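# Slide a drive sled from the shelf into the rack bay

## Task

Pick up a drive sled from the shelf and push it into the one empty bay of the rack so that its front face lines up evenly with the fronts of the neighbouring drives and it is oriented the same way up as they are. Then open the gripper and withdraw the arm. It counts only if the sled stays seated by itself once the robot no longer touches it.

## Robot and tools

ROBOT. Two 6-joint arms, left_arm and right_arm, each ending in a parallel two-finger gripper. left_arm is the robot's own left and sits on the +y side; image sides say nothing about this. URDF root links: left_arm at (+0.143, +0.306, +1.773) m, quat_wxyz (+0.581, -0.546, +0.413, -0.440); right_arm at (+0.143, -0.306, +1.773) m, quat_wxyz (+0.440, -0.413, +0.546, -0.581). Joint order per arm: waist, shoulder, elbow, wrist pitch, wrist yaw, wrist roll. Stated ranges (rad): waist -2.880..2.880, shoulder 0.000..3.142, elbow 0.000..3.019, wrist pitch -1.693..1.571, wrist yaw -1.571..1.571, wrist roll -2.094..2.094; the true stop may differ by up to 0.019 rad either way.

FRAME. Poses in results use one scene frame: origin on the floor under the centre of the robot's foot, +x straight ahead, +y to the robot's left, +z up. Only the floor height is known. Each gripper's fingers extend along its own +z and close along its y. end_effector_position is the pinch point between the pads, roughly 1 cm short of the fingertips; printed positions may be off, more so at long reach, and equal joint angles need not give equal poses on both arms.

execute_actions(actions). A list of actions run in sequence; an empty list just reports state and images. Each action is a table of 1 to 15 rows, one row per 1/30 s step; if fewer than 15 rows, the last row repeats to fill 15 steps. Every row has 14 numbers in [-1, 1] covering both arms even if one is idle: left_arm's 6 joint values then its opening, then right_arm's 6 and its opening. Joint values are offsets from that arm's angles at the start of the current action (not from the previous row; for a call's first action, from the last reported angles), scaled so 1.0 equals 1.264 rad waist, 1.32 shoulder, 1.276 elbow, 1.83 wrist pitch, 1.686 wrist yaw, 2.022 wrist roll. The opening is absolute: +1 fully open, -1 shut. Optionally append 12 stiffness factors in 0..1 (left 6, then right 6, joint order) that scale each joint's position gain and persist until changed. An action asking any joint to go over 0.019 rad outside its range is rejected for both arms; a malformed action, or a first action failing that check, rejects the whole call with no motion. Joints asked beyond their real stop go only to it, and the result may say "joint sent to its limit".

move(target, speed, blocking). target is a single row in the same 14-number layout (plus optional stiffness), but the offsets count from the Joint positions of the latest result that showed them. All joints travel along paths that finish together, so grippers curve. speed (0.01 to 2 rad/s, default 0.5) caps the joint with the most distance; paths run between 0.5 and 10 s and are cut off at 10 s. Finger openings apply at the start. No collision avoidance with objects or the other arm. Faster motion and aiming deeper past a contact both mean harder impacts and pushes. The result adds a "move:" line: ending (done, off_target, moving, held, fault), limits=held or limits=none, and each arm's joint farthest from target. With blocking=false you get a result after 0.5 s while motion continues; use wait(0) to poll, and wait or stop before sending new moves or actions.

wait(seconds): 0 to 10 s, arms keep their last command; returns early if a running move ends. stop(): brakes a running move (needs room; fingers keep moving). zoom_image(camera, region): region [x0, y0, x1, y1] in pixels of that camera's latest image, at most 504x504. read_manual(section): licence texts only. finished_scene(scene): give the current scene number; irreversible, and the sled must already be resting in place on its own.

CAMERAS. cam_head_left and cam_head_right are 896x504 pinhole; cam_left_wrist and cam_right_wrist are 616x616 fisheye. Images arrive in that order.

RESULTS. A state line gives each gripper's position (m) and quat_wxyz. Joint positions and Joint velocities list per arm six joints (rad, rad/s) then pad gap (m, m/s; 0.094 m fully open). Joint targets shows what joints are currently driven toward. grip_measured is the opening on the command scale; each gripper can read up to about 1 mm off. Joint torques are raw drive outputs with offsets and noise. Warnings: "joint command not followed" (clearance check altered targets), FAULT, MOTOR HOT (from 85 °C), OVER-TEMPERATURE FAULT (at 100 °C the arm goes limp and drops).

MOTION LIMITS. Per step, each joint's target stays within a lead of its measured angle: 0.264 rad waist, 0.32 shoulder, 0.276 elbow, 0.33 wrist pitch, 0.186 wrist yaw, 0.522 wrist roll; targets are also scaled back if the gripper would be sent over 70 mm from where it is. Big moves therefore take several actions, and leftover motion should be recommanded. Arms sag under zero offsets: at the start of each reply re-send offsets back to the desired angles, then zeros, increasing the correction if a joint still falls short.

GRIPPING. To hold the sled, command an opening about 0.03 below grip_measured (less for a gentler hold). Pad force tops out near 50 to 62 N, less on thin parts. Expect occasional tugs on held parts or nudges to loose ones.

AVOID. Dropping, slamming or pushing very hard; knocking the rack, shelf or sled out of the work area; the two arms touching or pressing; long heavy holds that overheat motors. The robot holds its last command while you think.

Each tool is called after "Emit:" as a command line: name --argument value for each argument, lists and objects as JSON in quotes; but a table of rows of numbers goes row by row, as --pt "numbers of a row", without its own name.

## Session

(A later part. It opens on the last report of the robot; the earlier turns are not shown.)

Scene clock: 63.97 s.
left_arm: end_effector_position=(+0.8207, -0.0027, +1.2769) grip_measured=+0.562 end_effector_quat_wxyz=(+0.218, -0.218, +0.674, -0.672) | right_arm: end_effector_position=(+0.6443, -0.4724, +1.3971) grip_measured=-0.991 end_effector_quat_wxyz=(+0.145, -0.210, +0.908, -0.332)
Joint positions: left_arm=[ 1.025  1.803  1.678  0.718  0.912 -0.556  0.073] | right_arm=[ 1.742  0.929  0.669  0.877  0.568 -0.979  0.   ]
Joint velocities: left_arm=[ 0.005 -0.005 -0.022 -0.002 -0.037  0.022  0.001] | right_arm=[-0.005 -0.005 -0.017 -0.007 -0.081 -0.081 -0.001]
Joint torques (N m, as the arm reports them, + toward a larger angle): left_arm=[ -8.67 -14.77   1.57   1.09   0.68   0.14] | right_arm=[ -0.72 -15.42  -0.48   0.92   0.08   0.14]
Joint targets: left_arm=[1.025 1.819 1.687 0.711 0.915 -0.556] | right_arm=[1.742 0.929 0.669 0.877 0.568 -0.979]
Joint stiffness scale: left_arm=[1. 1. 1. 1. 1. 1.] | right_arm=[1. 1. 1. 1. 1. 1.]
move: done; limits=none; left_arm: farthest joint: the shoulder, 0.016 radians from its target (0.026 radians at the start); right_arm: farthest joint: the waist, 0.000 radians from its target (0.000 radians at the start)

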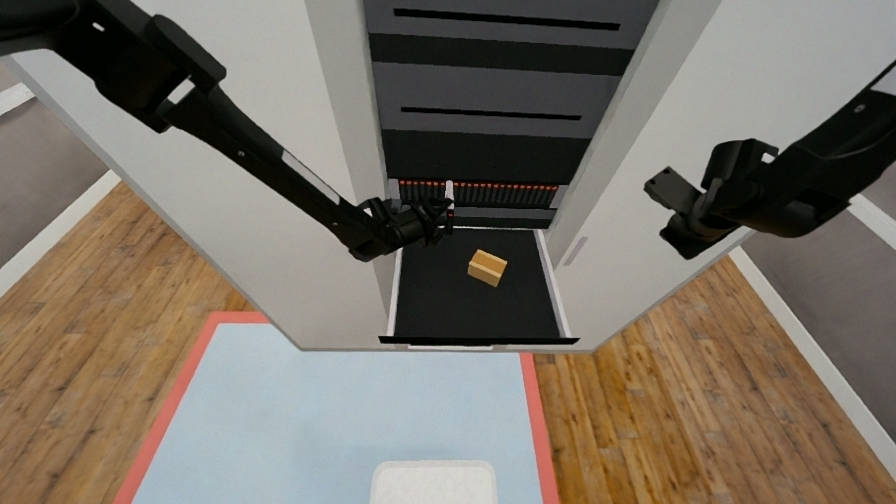

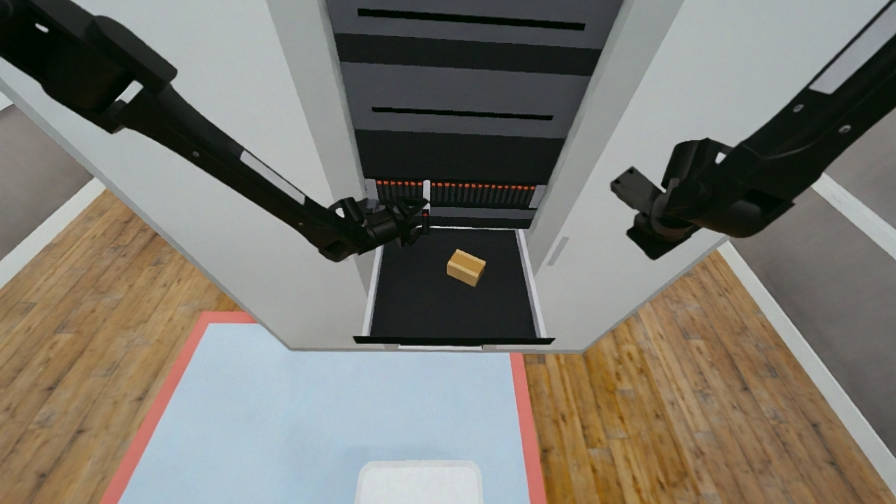

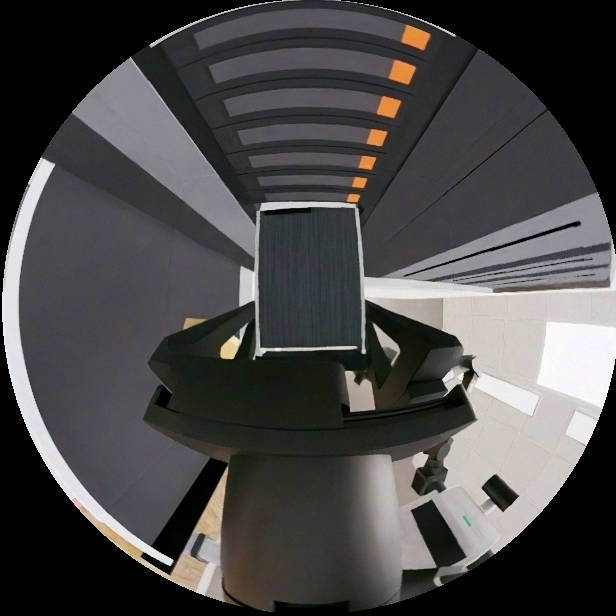

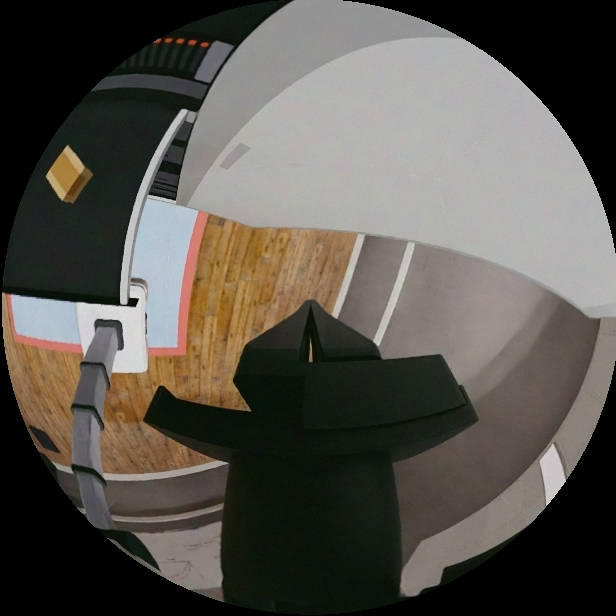

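Emit:
execute_actions --actions '[[[0,0,0.024,-0.014,0.003,0,0.5,0,0,0,0,0,0,-1]],[[0,0,0.024,-0.015,0.003,0,0.5,0,0,0,0,0,0,-1]],[[-0.026,0,0.026,-0.016,0.002,0,0.5,0,0,0,0,0,0,-1]],[[-0.026,0,0.026,-0.016,0.002,0,0.5,0,0,0,0,0,0,-1]]]'

Scene clock: 68.03 s.
left_arm: end_effector_position=(+0.8505, +0.0006, +1.2782) grip_measured=+0.562 end_effector_quat_wxyz=(+0.213, -0.219, +0.672, -0.674) | right_arm: end_effector_position=(+0.6443, -0.4724, +1.3971) grip_measured=-0.991 end_effector_quat_wxyz=(+0.145, -0.210, +0.908, -0.332)
Joint positions: left_arm=[ 1.019  1.803  1.761  0.626  0.912 -0.556  0.073] | right_arm=[ 1.742  0.929  0.669  0.877  0.568 -0.979  0.   ]
Joint velocities: left_arm=[-0.015 -0.005  0.012 -0.017 -0.022 -0.051  0.   ] | right_arm=[-0.005 -0.005 -0.012 -0.017 -0.051 -0.007  0.001]
Joint torques (N m, as the arm reports them, + toward a larger angle): left_arm=[-10.95 -16.39   2.85   1.22   0.75   0.14] | right_arm=[ -0.75 -15.46  -0.54   0.95   0.07   0.14]
Joint targets: left_arm=[0.989 1.803 1.776 0.622 0.916 -0.556] | right_arm=[1.742 0.929 0.669 0.877 0.568 -0.979]
Joint stiffness scale: left_arm=[1. 1. 1. 1. 1. 1.] | right_arm=[1. 1. 1. 1. 1. 1.]

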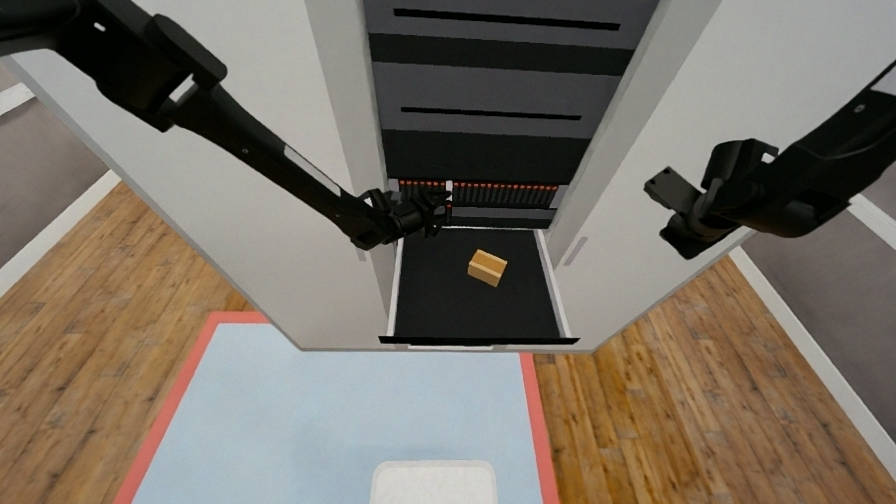

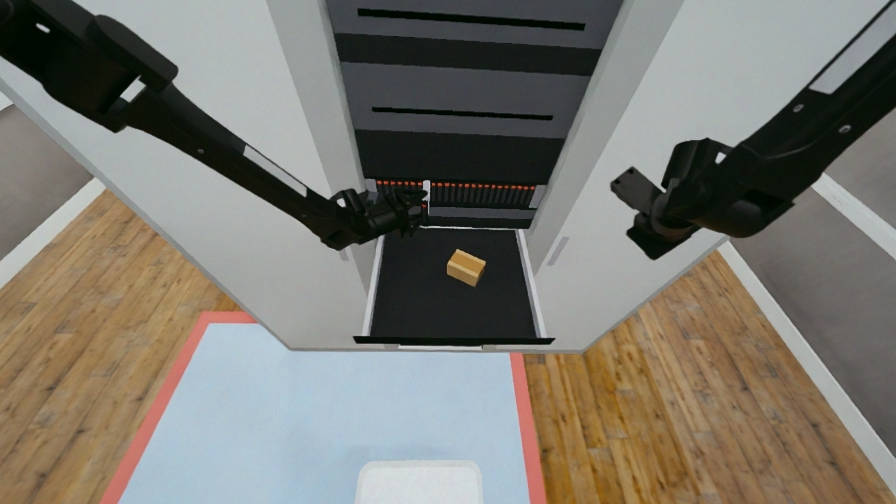

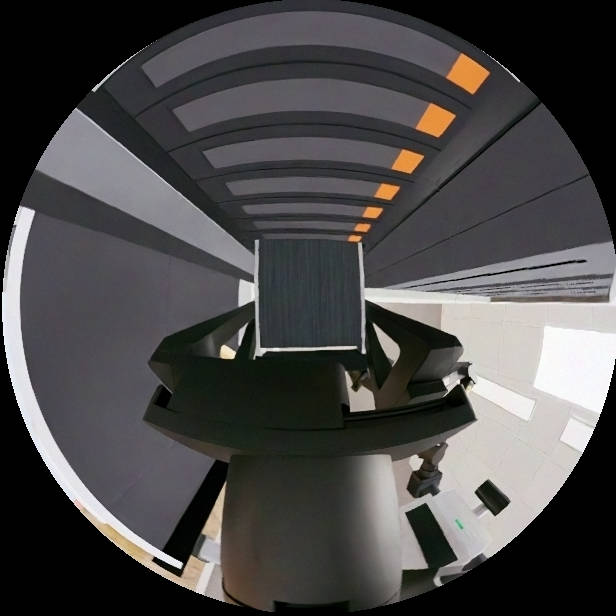

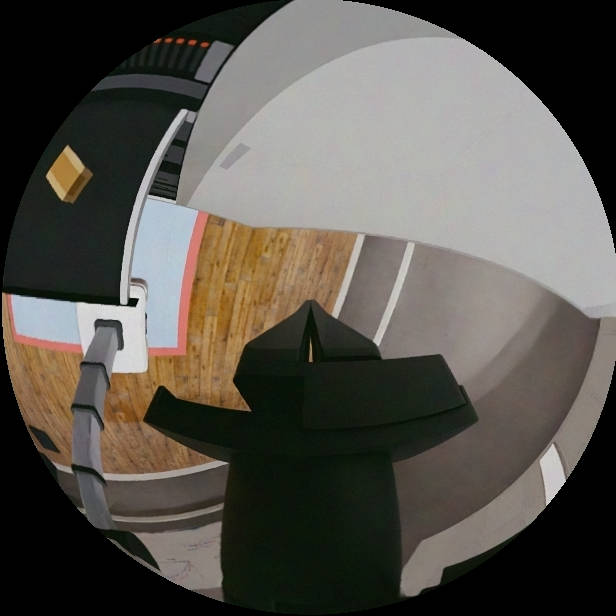

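Emit:
execute_actions --actions '[[[-0.026,0.012,0.03,-0.014,0,0,0.5,0,0,0,0,0,0,-1]],[[-0.026,0.012,0.03,-0.014,0,0,0.5,0,0,0,0,0,0,-1]],[[-0.026,0.012,0.03,-0.014,0,0,0.5,0,0,0,0,0,0,-1]]]'

Emit:
move --target '[0,0,0,0,0,0,0.5,0.44,0.3,0.1,0,-0.2,0.105,-1]' --speed 0.6

Emit:
move --target '[0,0,0,0,0,0,0.5,0,0.395,0.505,0.185,-0.157,0,-1]'

Scene clock: 73.67 s.
left_arm: end_effector_position=(+0.8602, -0.0010, +1.2781) grip_measured=+0.562 end_effector_quat_wxyz=(+0.207, -0.217, +0.671, -0.678) | right_arm: end_effector_position=(+0.6443, -0.4724, +1.3971) grip_measured=-0.991 end_effector_quat_wxyz=(+0.145, -0.210, +0.908, -0.332)
Joint positions: left_arm=[ 1.016  1.81   1.8    0.578  0.919 -0.55   0.073] | right_arm=[ 1.742  0.929  0.669  0.877  0.568 -0.979  0.   ]
Joint velocities: left_arm=[ 0.005 -0.015  0.022  0.012  0.022 -0.037  0.   ] | right_arm=[-0.015  0.015 -0.007 -0.007 -0.051  0.007  0.001]
Joint torques (N m, as the arm reports them, + toward a larger angle): left_arm=[-11.29 -15.39   4.95   0.79   0.34   0.08] | right_arm=[ -0.64 -15.49  -0.54   0.92   0.07   0.14]
Joint targets: left_arm=[0.983 1.825 1.833 0.565 0.913 -0.555] | right_arm=[1.742 0.929 0.669 0.877 0.568 -0.979]
Joint stiffness scale: left_arm=[1. 1. 1. 1. 1. 1.] | right_arm=[1. 1. 1. 1. 1. 1.]

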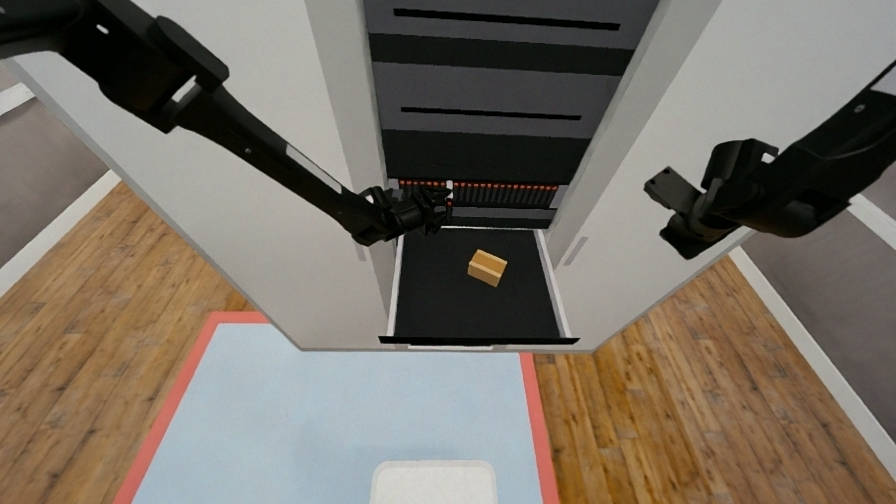

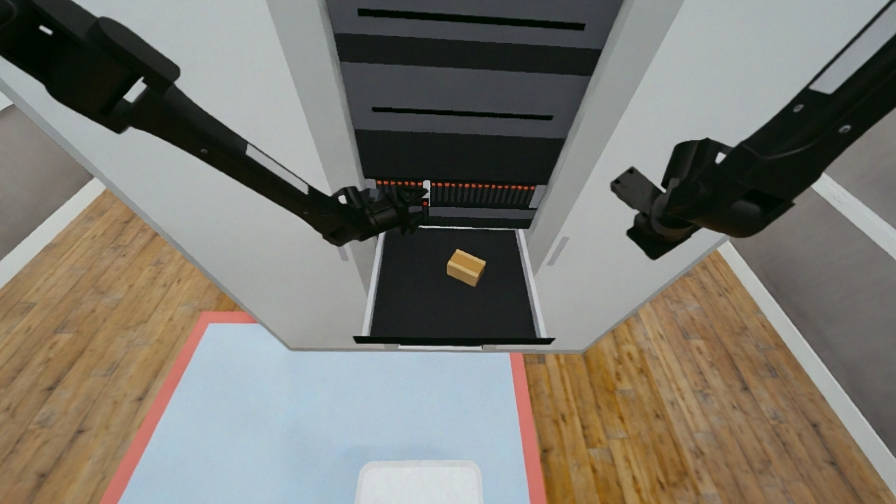

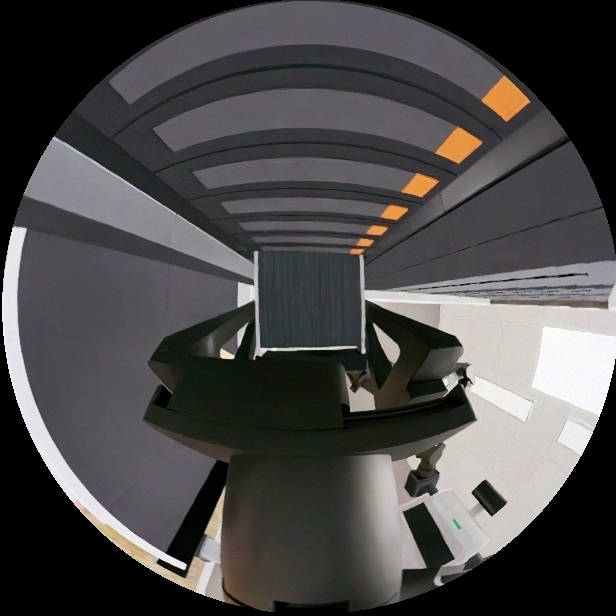

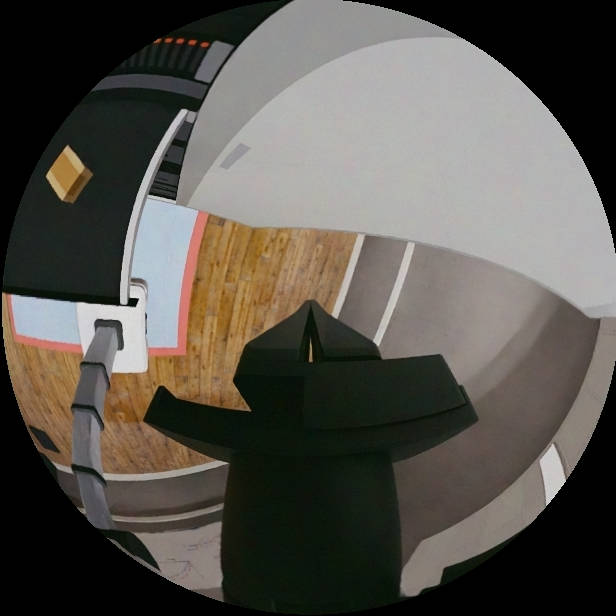

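Scene clock: 75.30 s.
left_arm: end_effector_position=(+0.8594, -0.0007, +1.2776) grip_measured=+0.562 end_effector_quat_wxyz=(+0.207, -0.216, +0.672, -0.678) | right_arm: end_effector_position=(+0.6442, -0.0949, +1.3589) grip_measured=-0.991 end_effector_quat_wxyz=(+0.277, -0.169, +0.938, +0.122)
Joint positions: left_arm=[ 1.017  1.81   1.799  0.578  0.92  -0.549  0.073] | right_arm=[ 2.301  1.332  0.792  0.877  0.233 -0.78   0.   ]
Joint velocities: left_arm=[ 0.015 -0.005 -0.012 -0.002 -0.007  0.007 -0.001] | right_arm=[-0.015 -0.005 -0.007 -0.002  0.022 -0.037 -0.   ]
Joint torques (N m, as the arm reports them, + toward a larger angle): left_arm=[ -8.97 -16.69   1.7    1.34   0.54   0.13] | right_arm=[  5.11 -12.04  -1.85   0.35  -0.53   0.2 ]
Joint targets: left_arm=[1.016 1.810 1.800 0.578 0.919 -0.550] | right_arm=[2.298 1.325 0.797 0.877 0.230 -0.766]
Joint stiffness scale: left_arm=[1. 1. 1. 1. 1. 1.] | right_arm=[1. 1. 1. 1. 1. 1.]
move: done; limits=none; left_arm: farthest joint: the waist, 0.001 radians from its target (0.000 radians at the start); right_arm: farthest joint: the wrist roll, 0.013 radians from its target (0.212 radians at the start)

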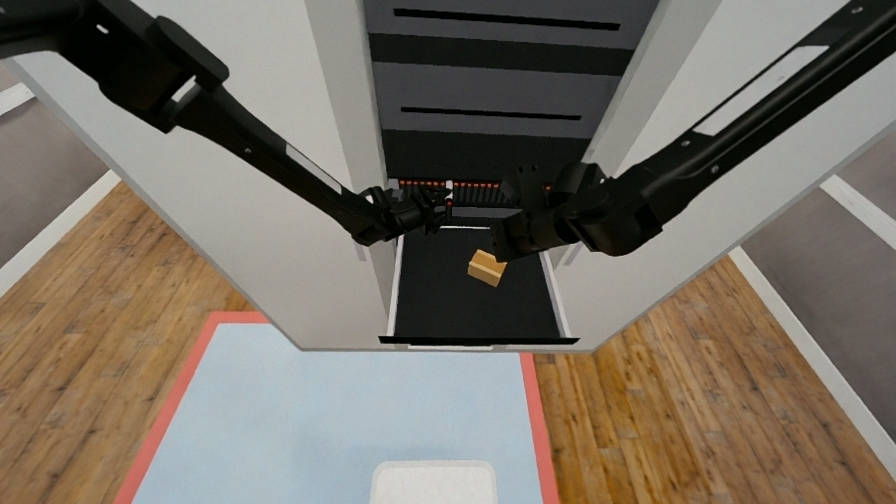

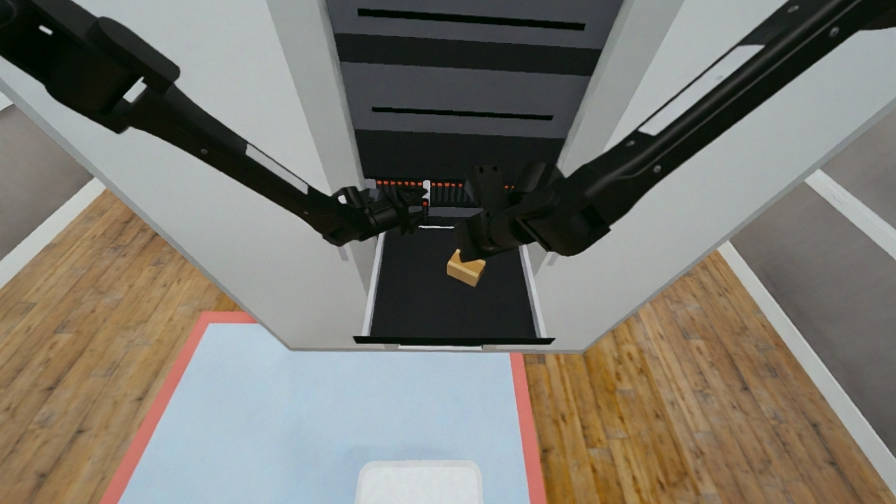

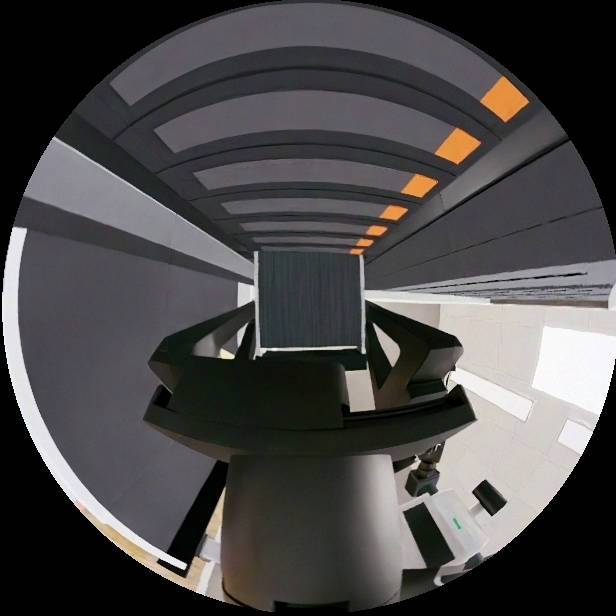

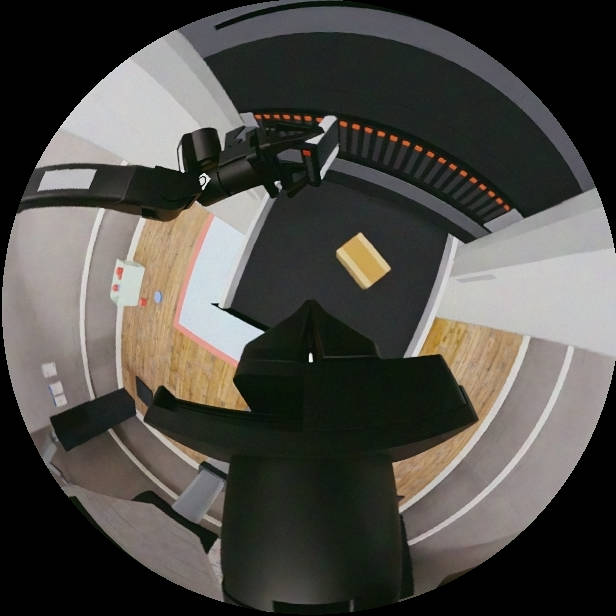

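Scene clock: 77.17 s.
left_arm: end_effector_position=(+0.8594, -0.0007, +1.2776) grip_measured=+0.562 end_effector_quat_wxyz=(+0.207, -0.216, +0.672, -0.678) | right_arm: end_effector_position=(+0.7766, +0.0149, +1.2727) grip_measured=-0.991 end_effector_quat_wxyz=(+0.504, -0.096, +0.852, +0.107)
Joint positions: left_arm=[ 1.017  1.81   1.799  0.578  0.92  -0.549  0.073] | right_arm=[ 2.301  1.854  1.431  1.2   -0.026 -0.78   0.   ]
Joint velocities: left_arm=[ 0.005 -0.005 -0.012  0.002 -0.022 -0.022 -0.   ] | right_arm=[ 0.005 -0.015 -0.002 -0.002 -0.022  0.022 -0.001]
Joint torques (N m, as the arm reports them, + toward a larger angle): left_arm=[ -8.8  -16.65   1.59   1.35   0.58   0.14] | right_arm=[ 10.1  -12.42  -0.57   1.37  -0.72   0.05]
Joint targets: left_arm=[1.017 1.810 1.799 0.578 0.920 -0.549] | right_arm=[2.301 1.853 1.437 1.216 -0.032 -0.780]
Joint stiffness scale: left_arm=[1. 1. 1. 1. 1. 1.] | right_arm=[1. 1. 1. 1. 1. 1.]
move: done; limits=none; left_arm: farthest joint: the waist, 0.000 radians from its target (0.000 radians at the start); right_arm: farthest joint: the wrist pitch, 0.016 radians from its target (0.338 radians at the start)

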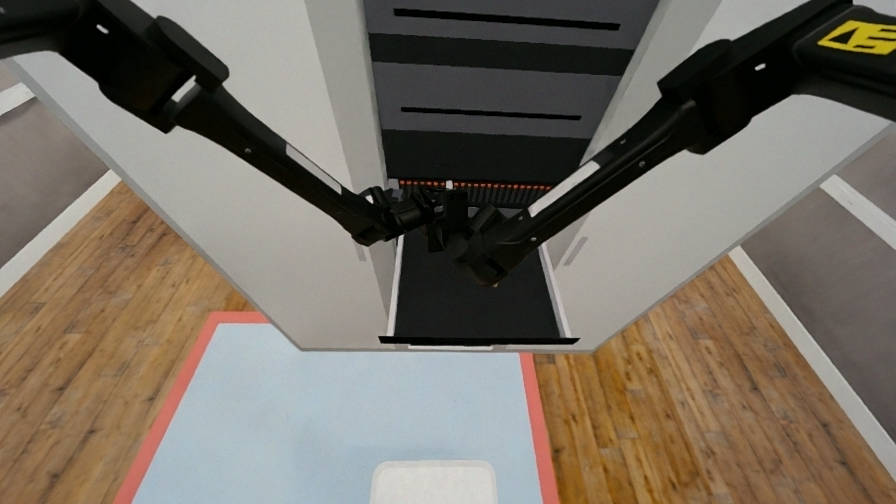

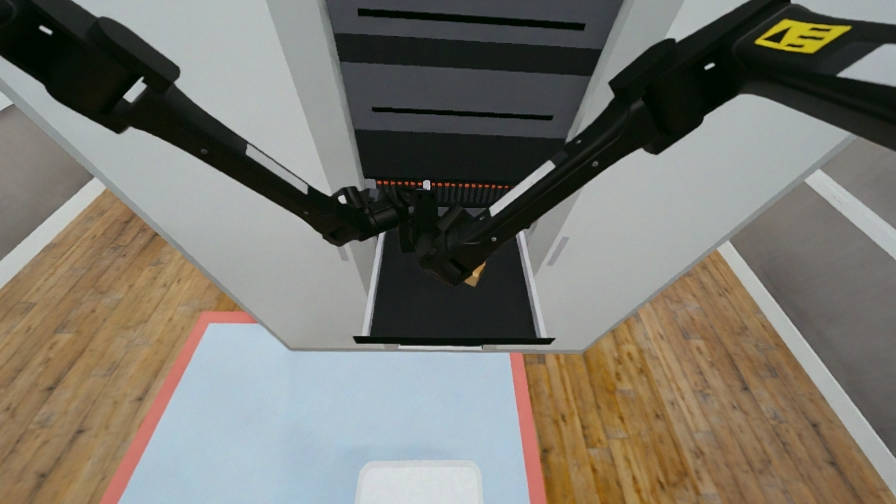

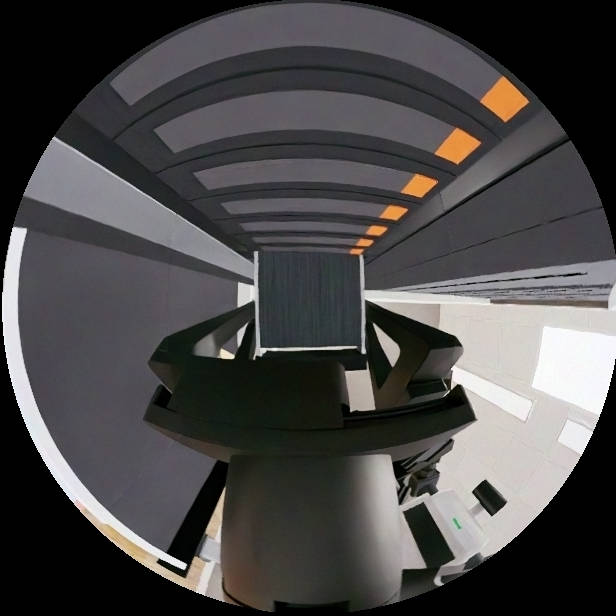

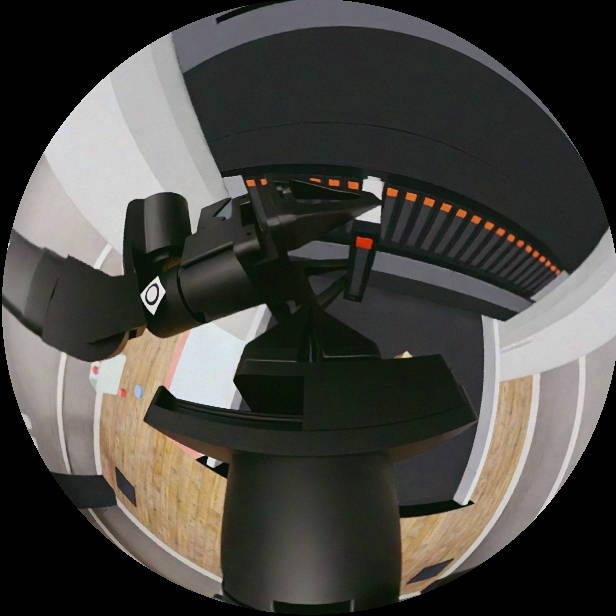

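Emit:
move --target '[0,0,0,0,0,0,0.5,-0.026,-0.032,0.02,-0.015,0,0,-1]' --speed 0.06

Scene clock: 80.13 s.
left_arm: end_effector_position=(+0.8594, -0.0007, +1.2776) grip_measured=+0.562 end_effector_quat_wxyz=(+0.207, -0.216, +0.672, -0.678) | right_arm: end_effector_position=(+0.7987, -0.0118, +1.2677) grip_measured=-0.991 end_effector_quat_wxyz=(+0.510, -0.095, +0.851, +0.087)
Joint positions: left_arm=[ 1.017  1.81   1.799  0.578  0.92  -0.549  0.073] | right_arm=[ 2.274  1.825  1.452  1.179 -0.026 -0.78   0.   ]
Joint velocities: left_arm=[-0.015 -0.005  0.002  0.002 -0.007  0.037 -0.001] | right_arm=[-0.005 -0.015  0.002 -0.002  0.007  0.037  0.   ]
Joint torques (N m, as the arm reports them, + toward a larger angle): left_arm=[ -8.89 -16.73   1.59   1.34   0.58   0.14] | right_arm=[  8.78 -14.59  -0.52   0.61  -0.52   0.07]
Joint targets: left_arm=[1.017 1.810 1.799 0.578 0.920 -0.549] | right_arm=[2.268 1.812 1.456 1.172 -0.026 -0.780]
Joint stiffness scale: left_arm=[1. 1. 1. 1. 1. 1.] | right_arm=[1. 1. 1. 1. 1. 1.]
move: done; limits=none; left_arm: farthest joint: the waist, 0.000 radians from its target (0.000 radians at the start); right_arm: farthest joint: the shoulder, 0.013 radians from its target (0.042 radians at the start)

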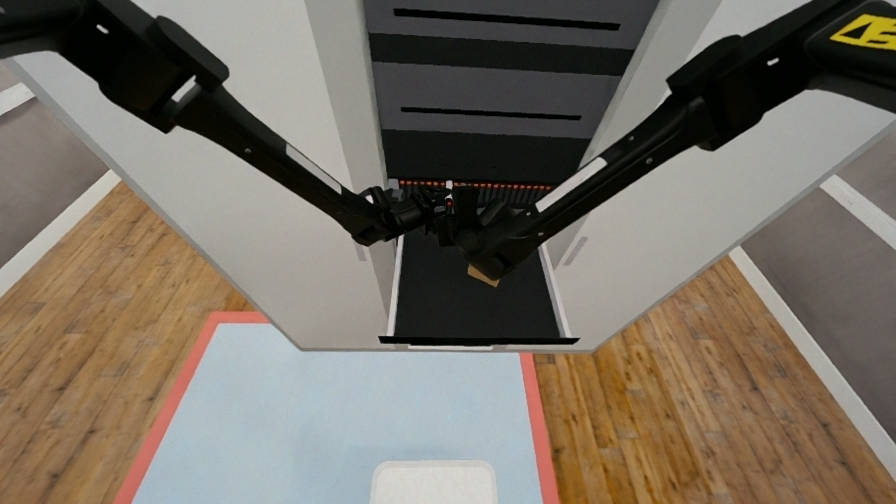

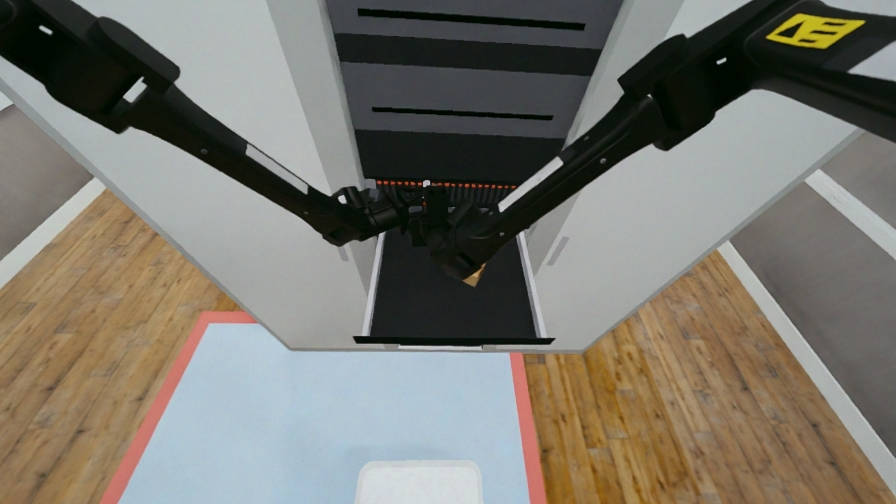

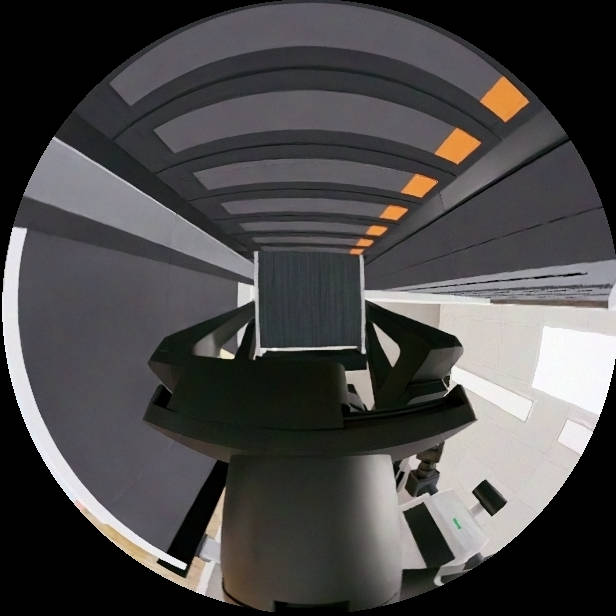

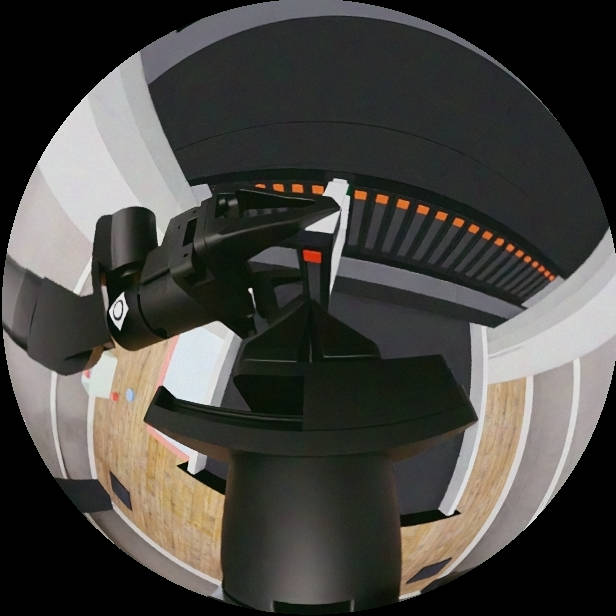

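Emit:
execute_actions --actions '[[[0,0,0,0,0,0,0.64,0.02,0,0,0,0,0,-1]],[[0,0,0,0,0,0,0.64,0.015,0,0.028,-0.019,0,0,-1]],[[0,0,0,0,0,0,0.66,0.015,0,0.03,-0.019,0,0,-1]],[[0,0,0,0,0,0,0.7,0.015,0,0.03,-0.019,0,0,-1]],[[0,0,0,0,0,0,1,0.015,0,0.03,-0.019,0,0,-1]]]'

Scene clock: 86.53 s.
left_arm: end_effector_position=(+0.8617, +0.0005, +1.2759) grip_measured=+1.000 end_effector_quat_wxyz=(+0.209, -0.220, +0.675, -0.673) | right_arm: end_effector_position=(+0.8293, -0.0041, +1.2595) grip_measured=-0.991 end_effector_quat_wxyz=(+0.503, -0.098, +0.853, +0.096)
Joint positions: left_arm=[ 1.017  1.81   1.802  0.578  0.906 -0.549  0.094] | right_arm=[ 2.282  1.832  1.549  1.067 -0.025 -0.78   0.   ]
Joint velocities: left_arm=[-0.005 -0.005  0.007 -0.012 -0.022  0.022  0.   ] | right_arm=[-0.005 -0.015 -0.007  0.012 -0.022  0.007  0.   ]
Joint torques (N m, as the arm reports them, + toward a larger angle): left_arm=[ -8.95 -16.78   1.53   1.36   0.58   0.14] | right_arm=[ 11.41 -13.78   2.13   0.35  -0.59   0.04]
Joint targets: left_arm=[1.017 1.810 1.802 0.578 0.906 -0.549] | right_arm=[2.301 1.831 1.575 1.053 -0.027 -0.780]
Joint stiffness scale: left_arm=[1. 1. 1. 1. 1. 1.] | right_arm=[1. 1. 1. 1. 1. 1.]

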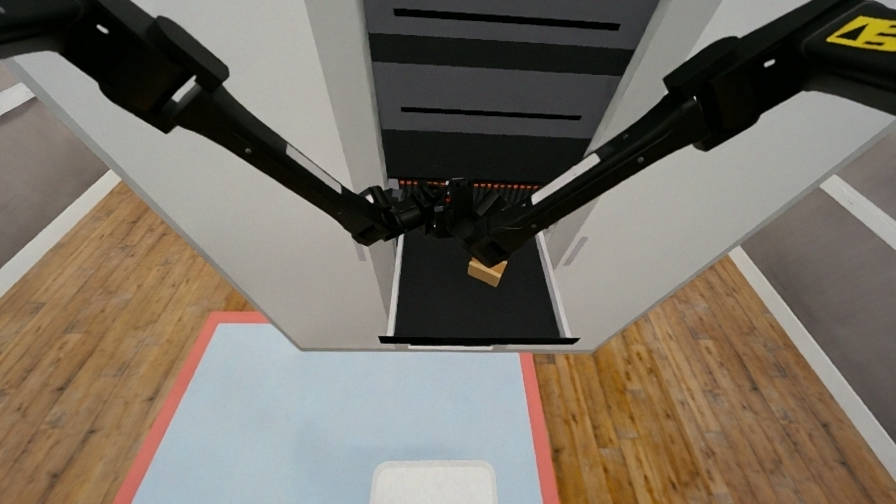

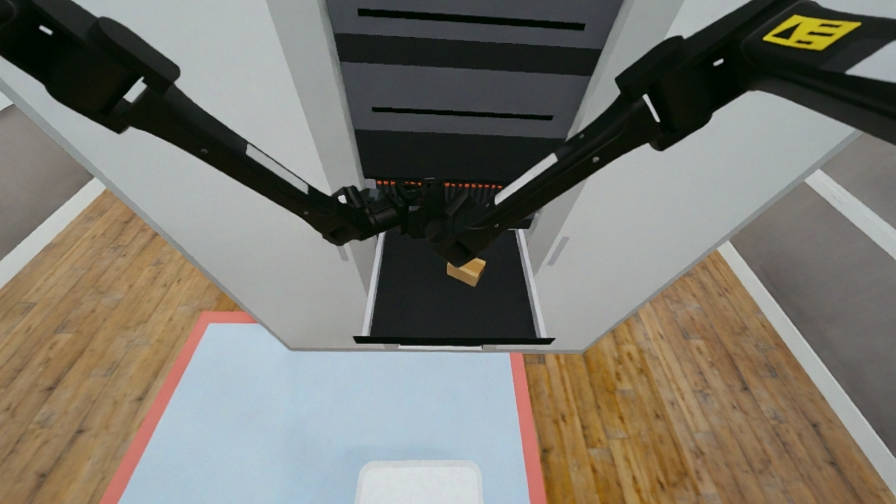

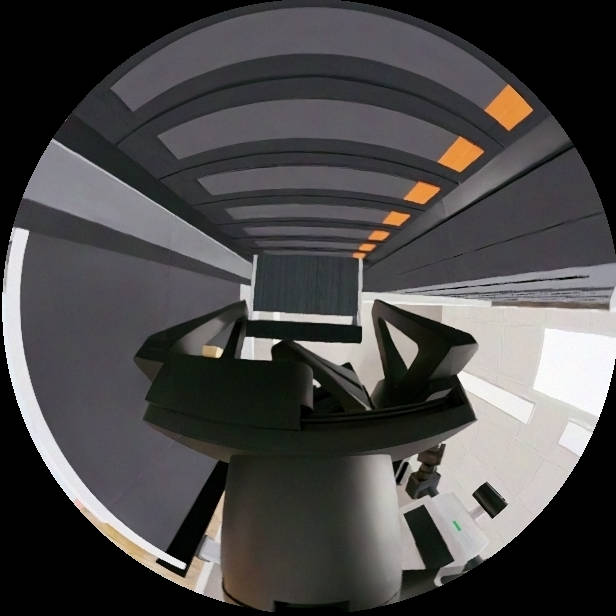

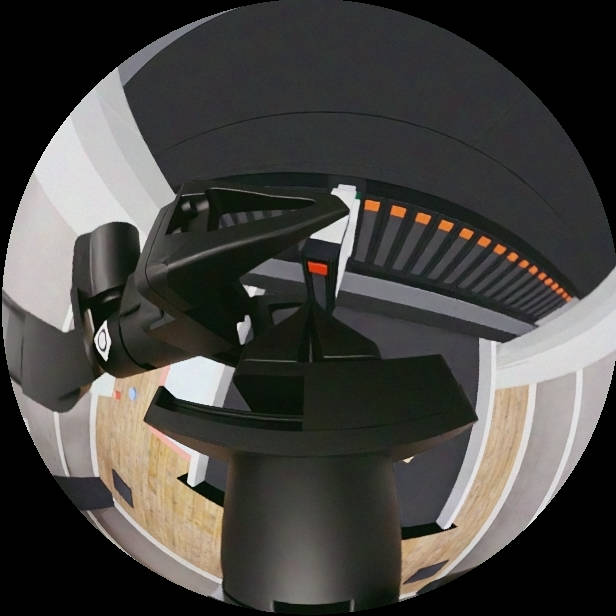

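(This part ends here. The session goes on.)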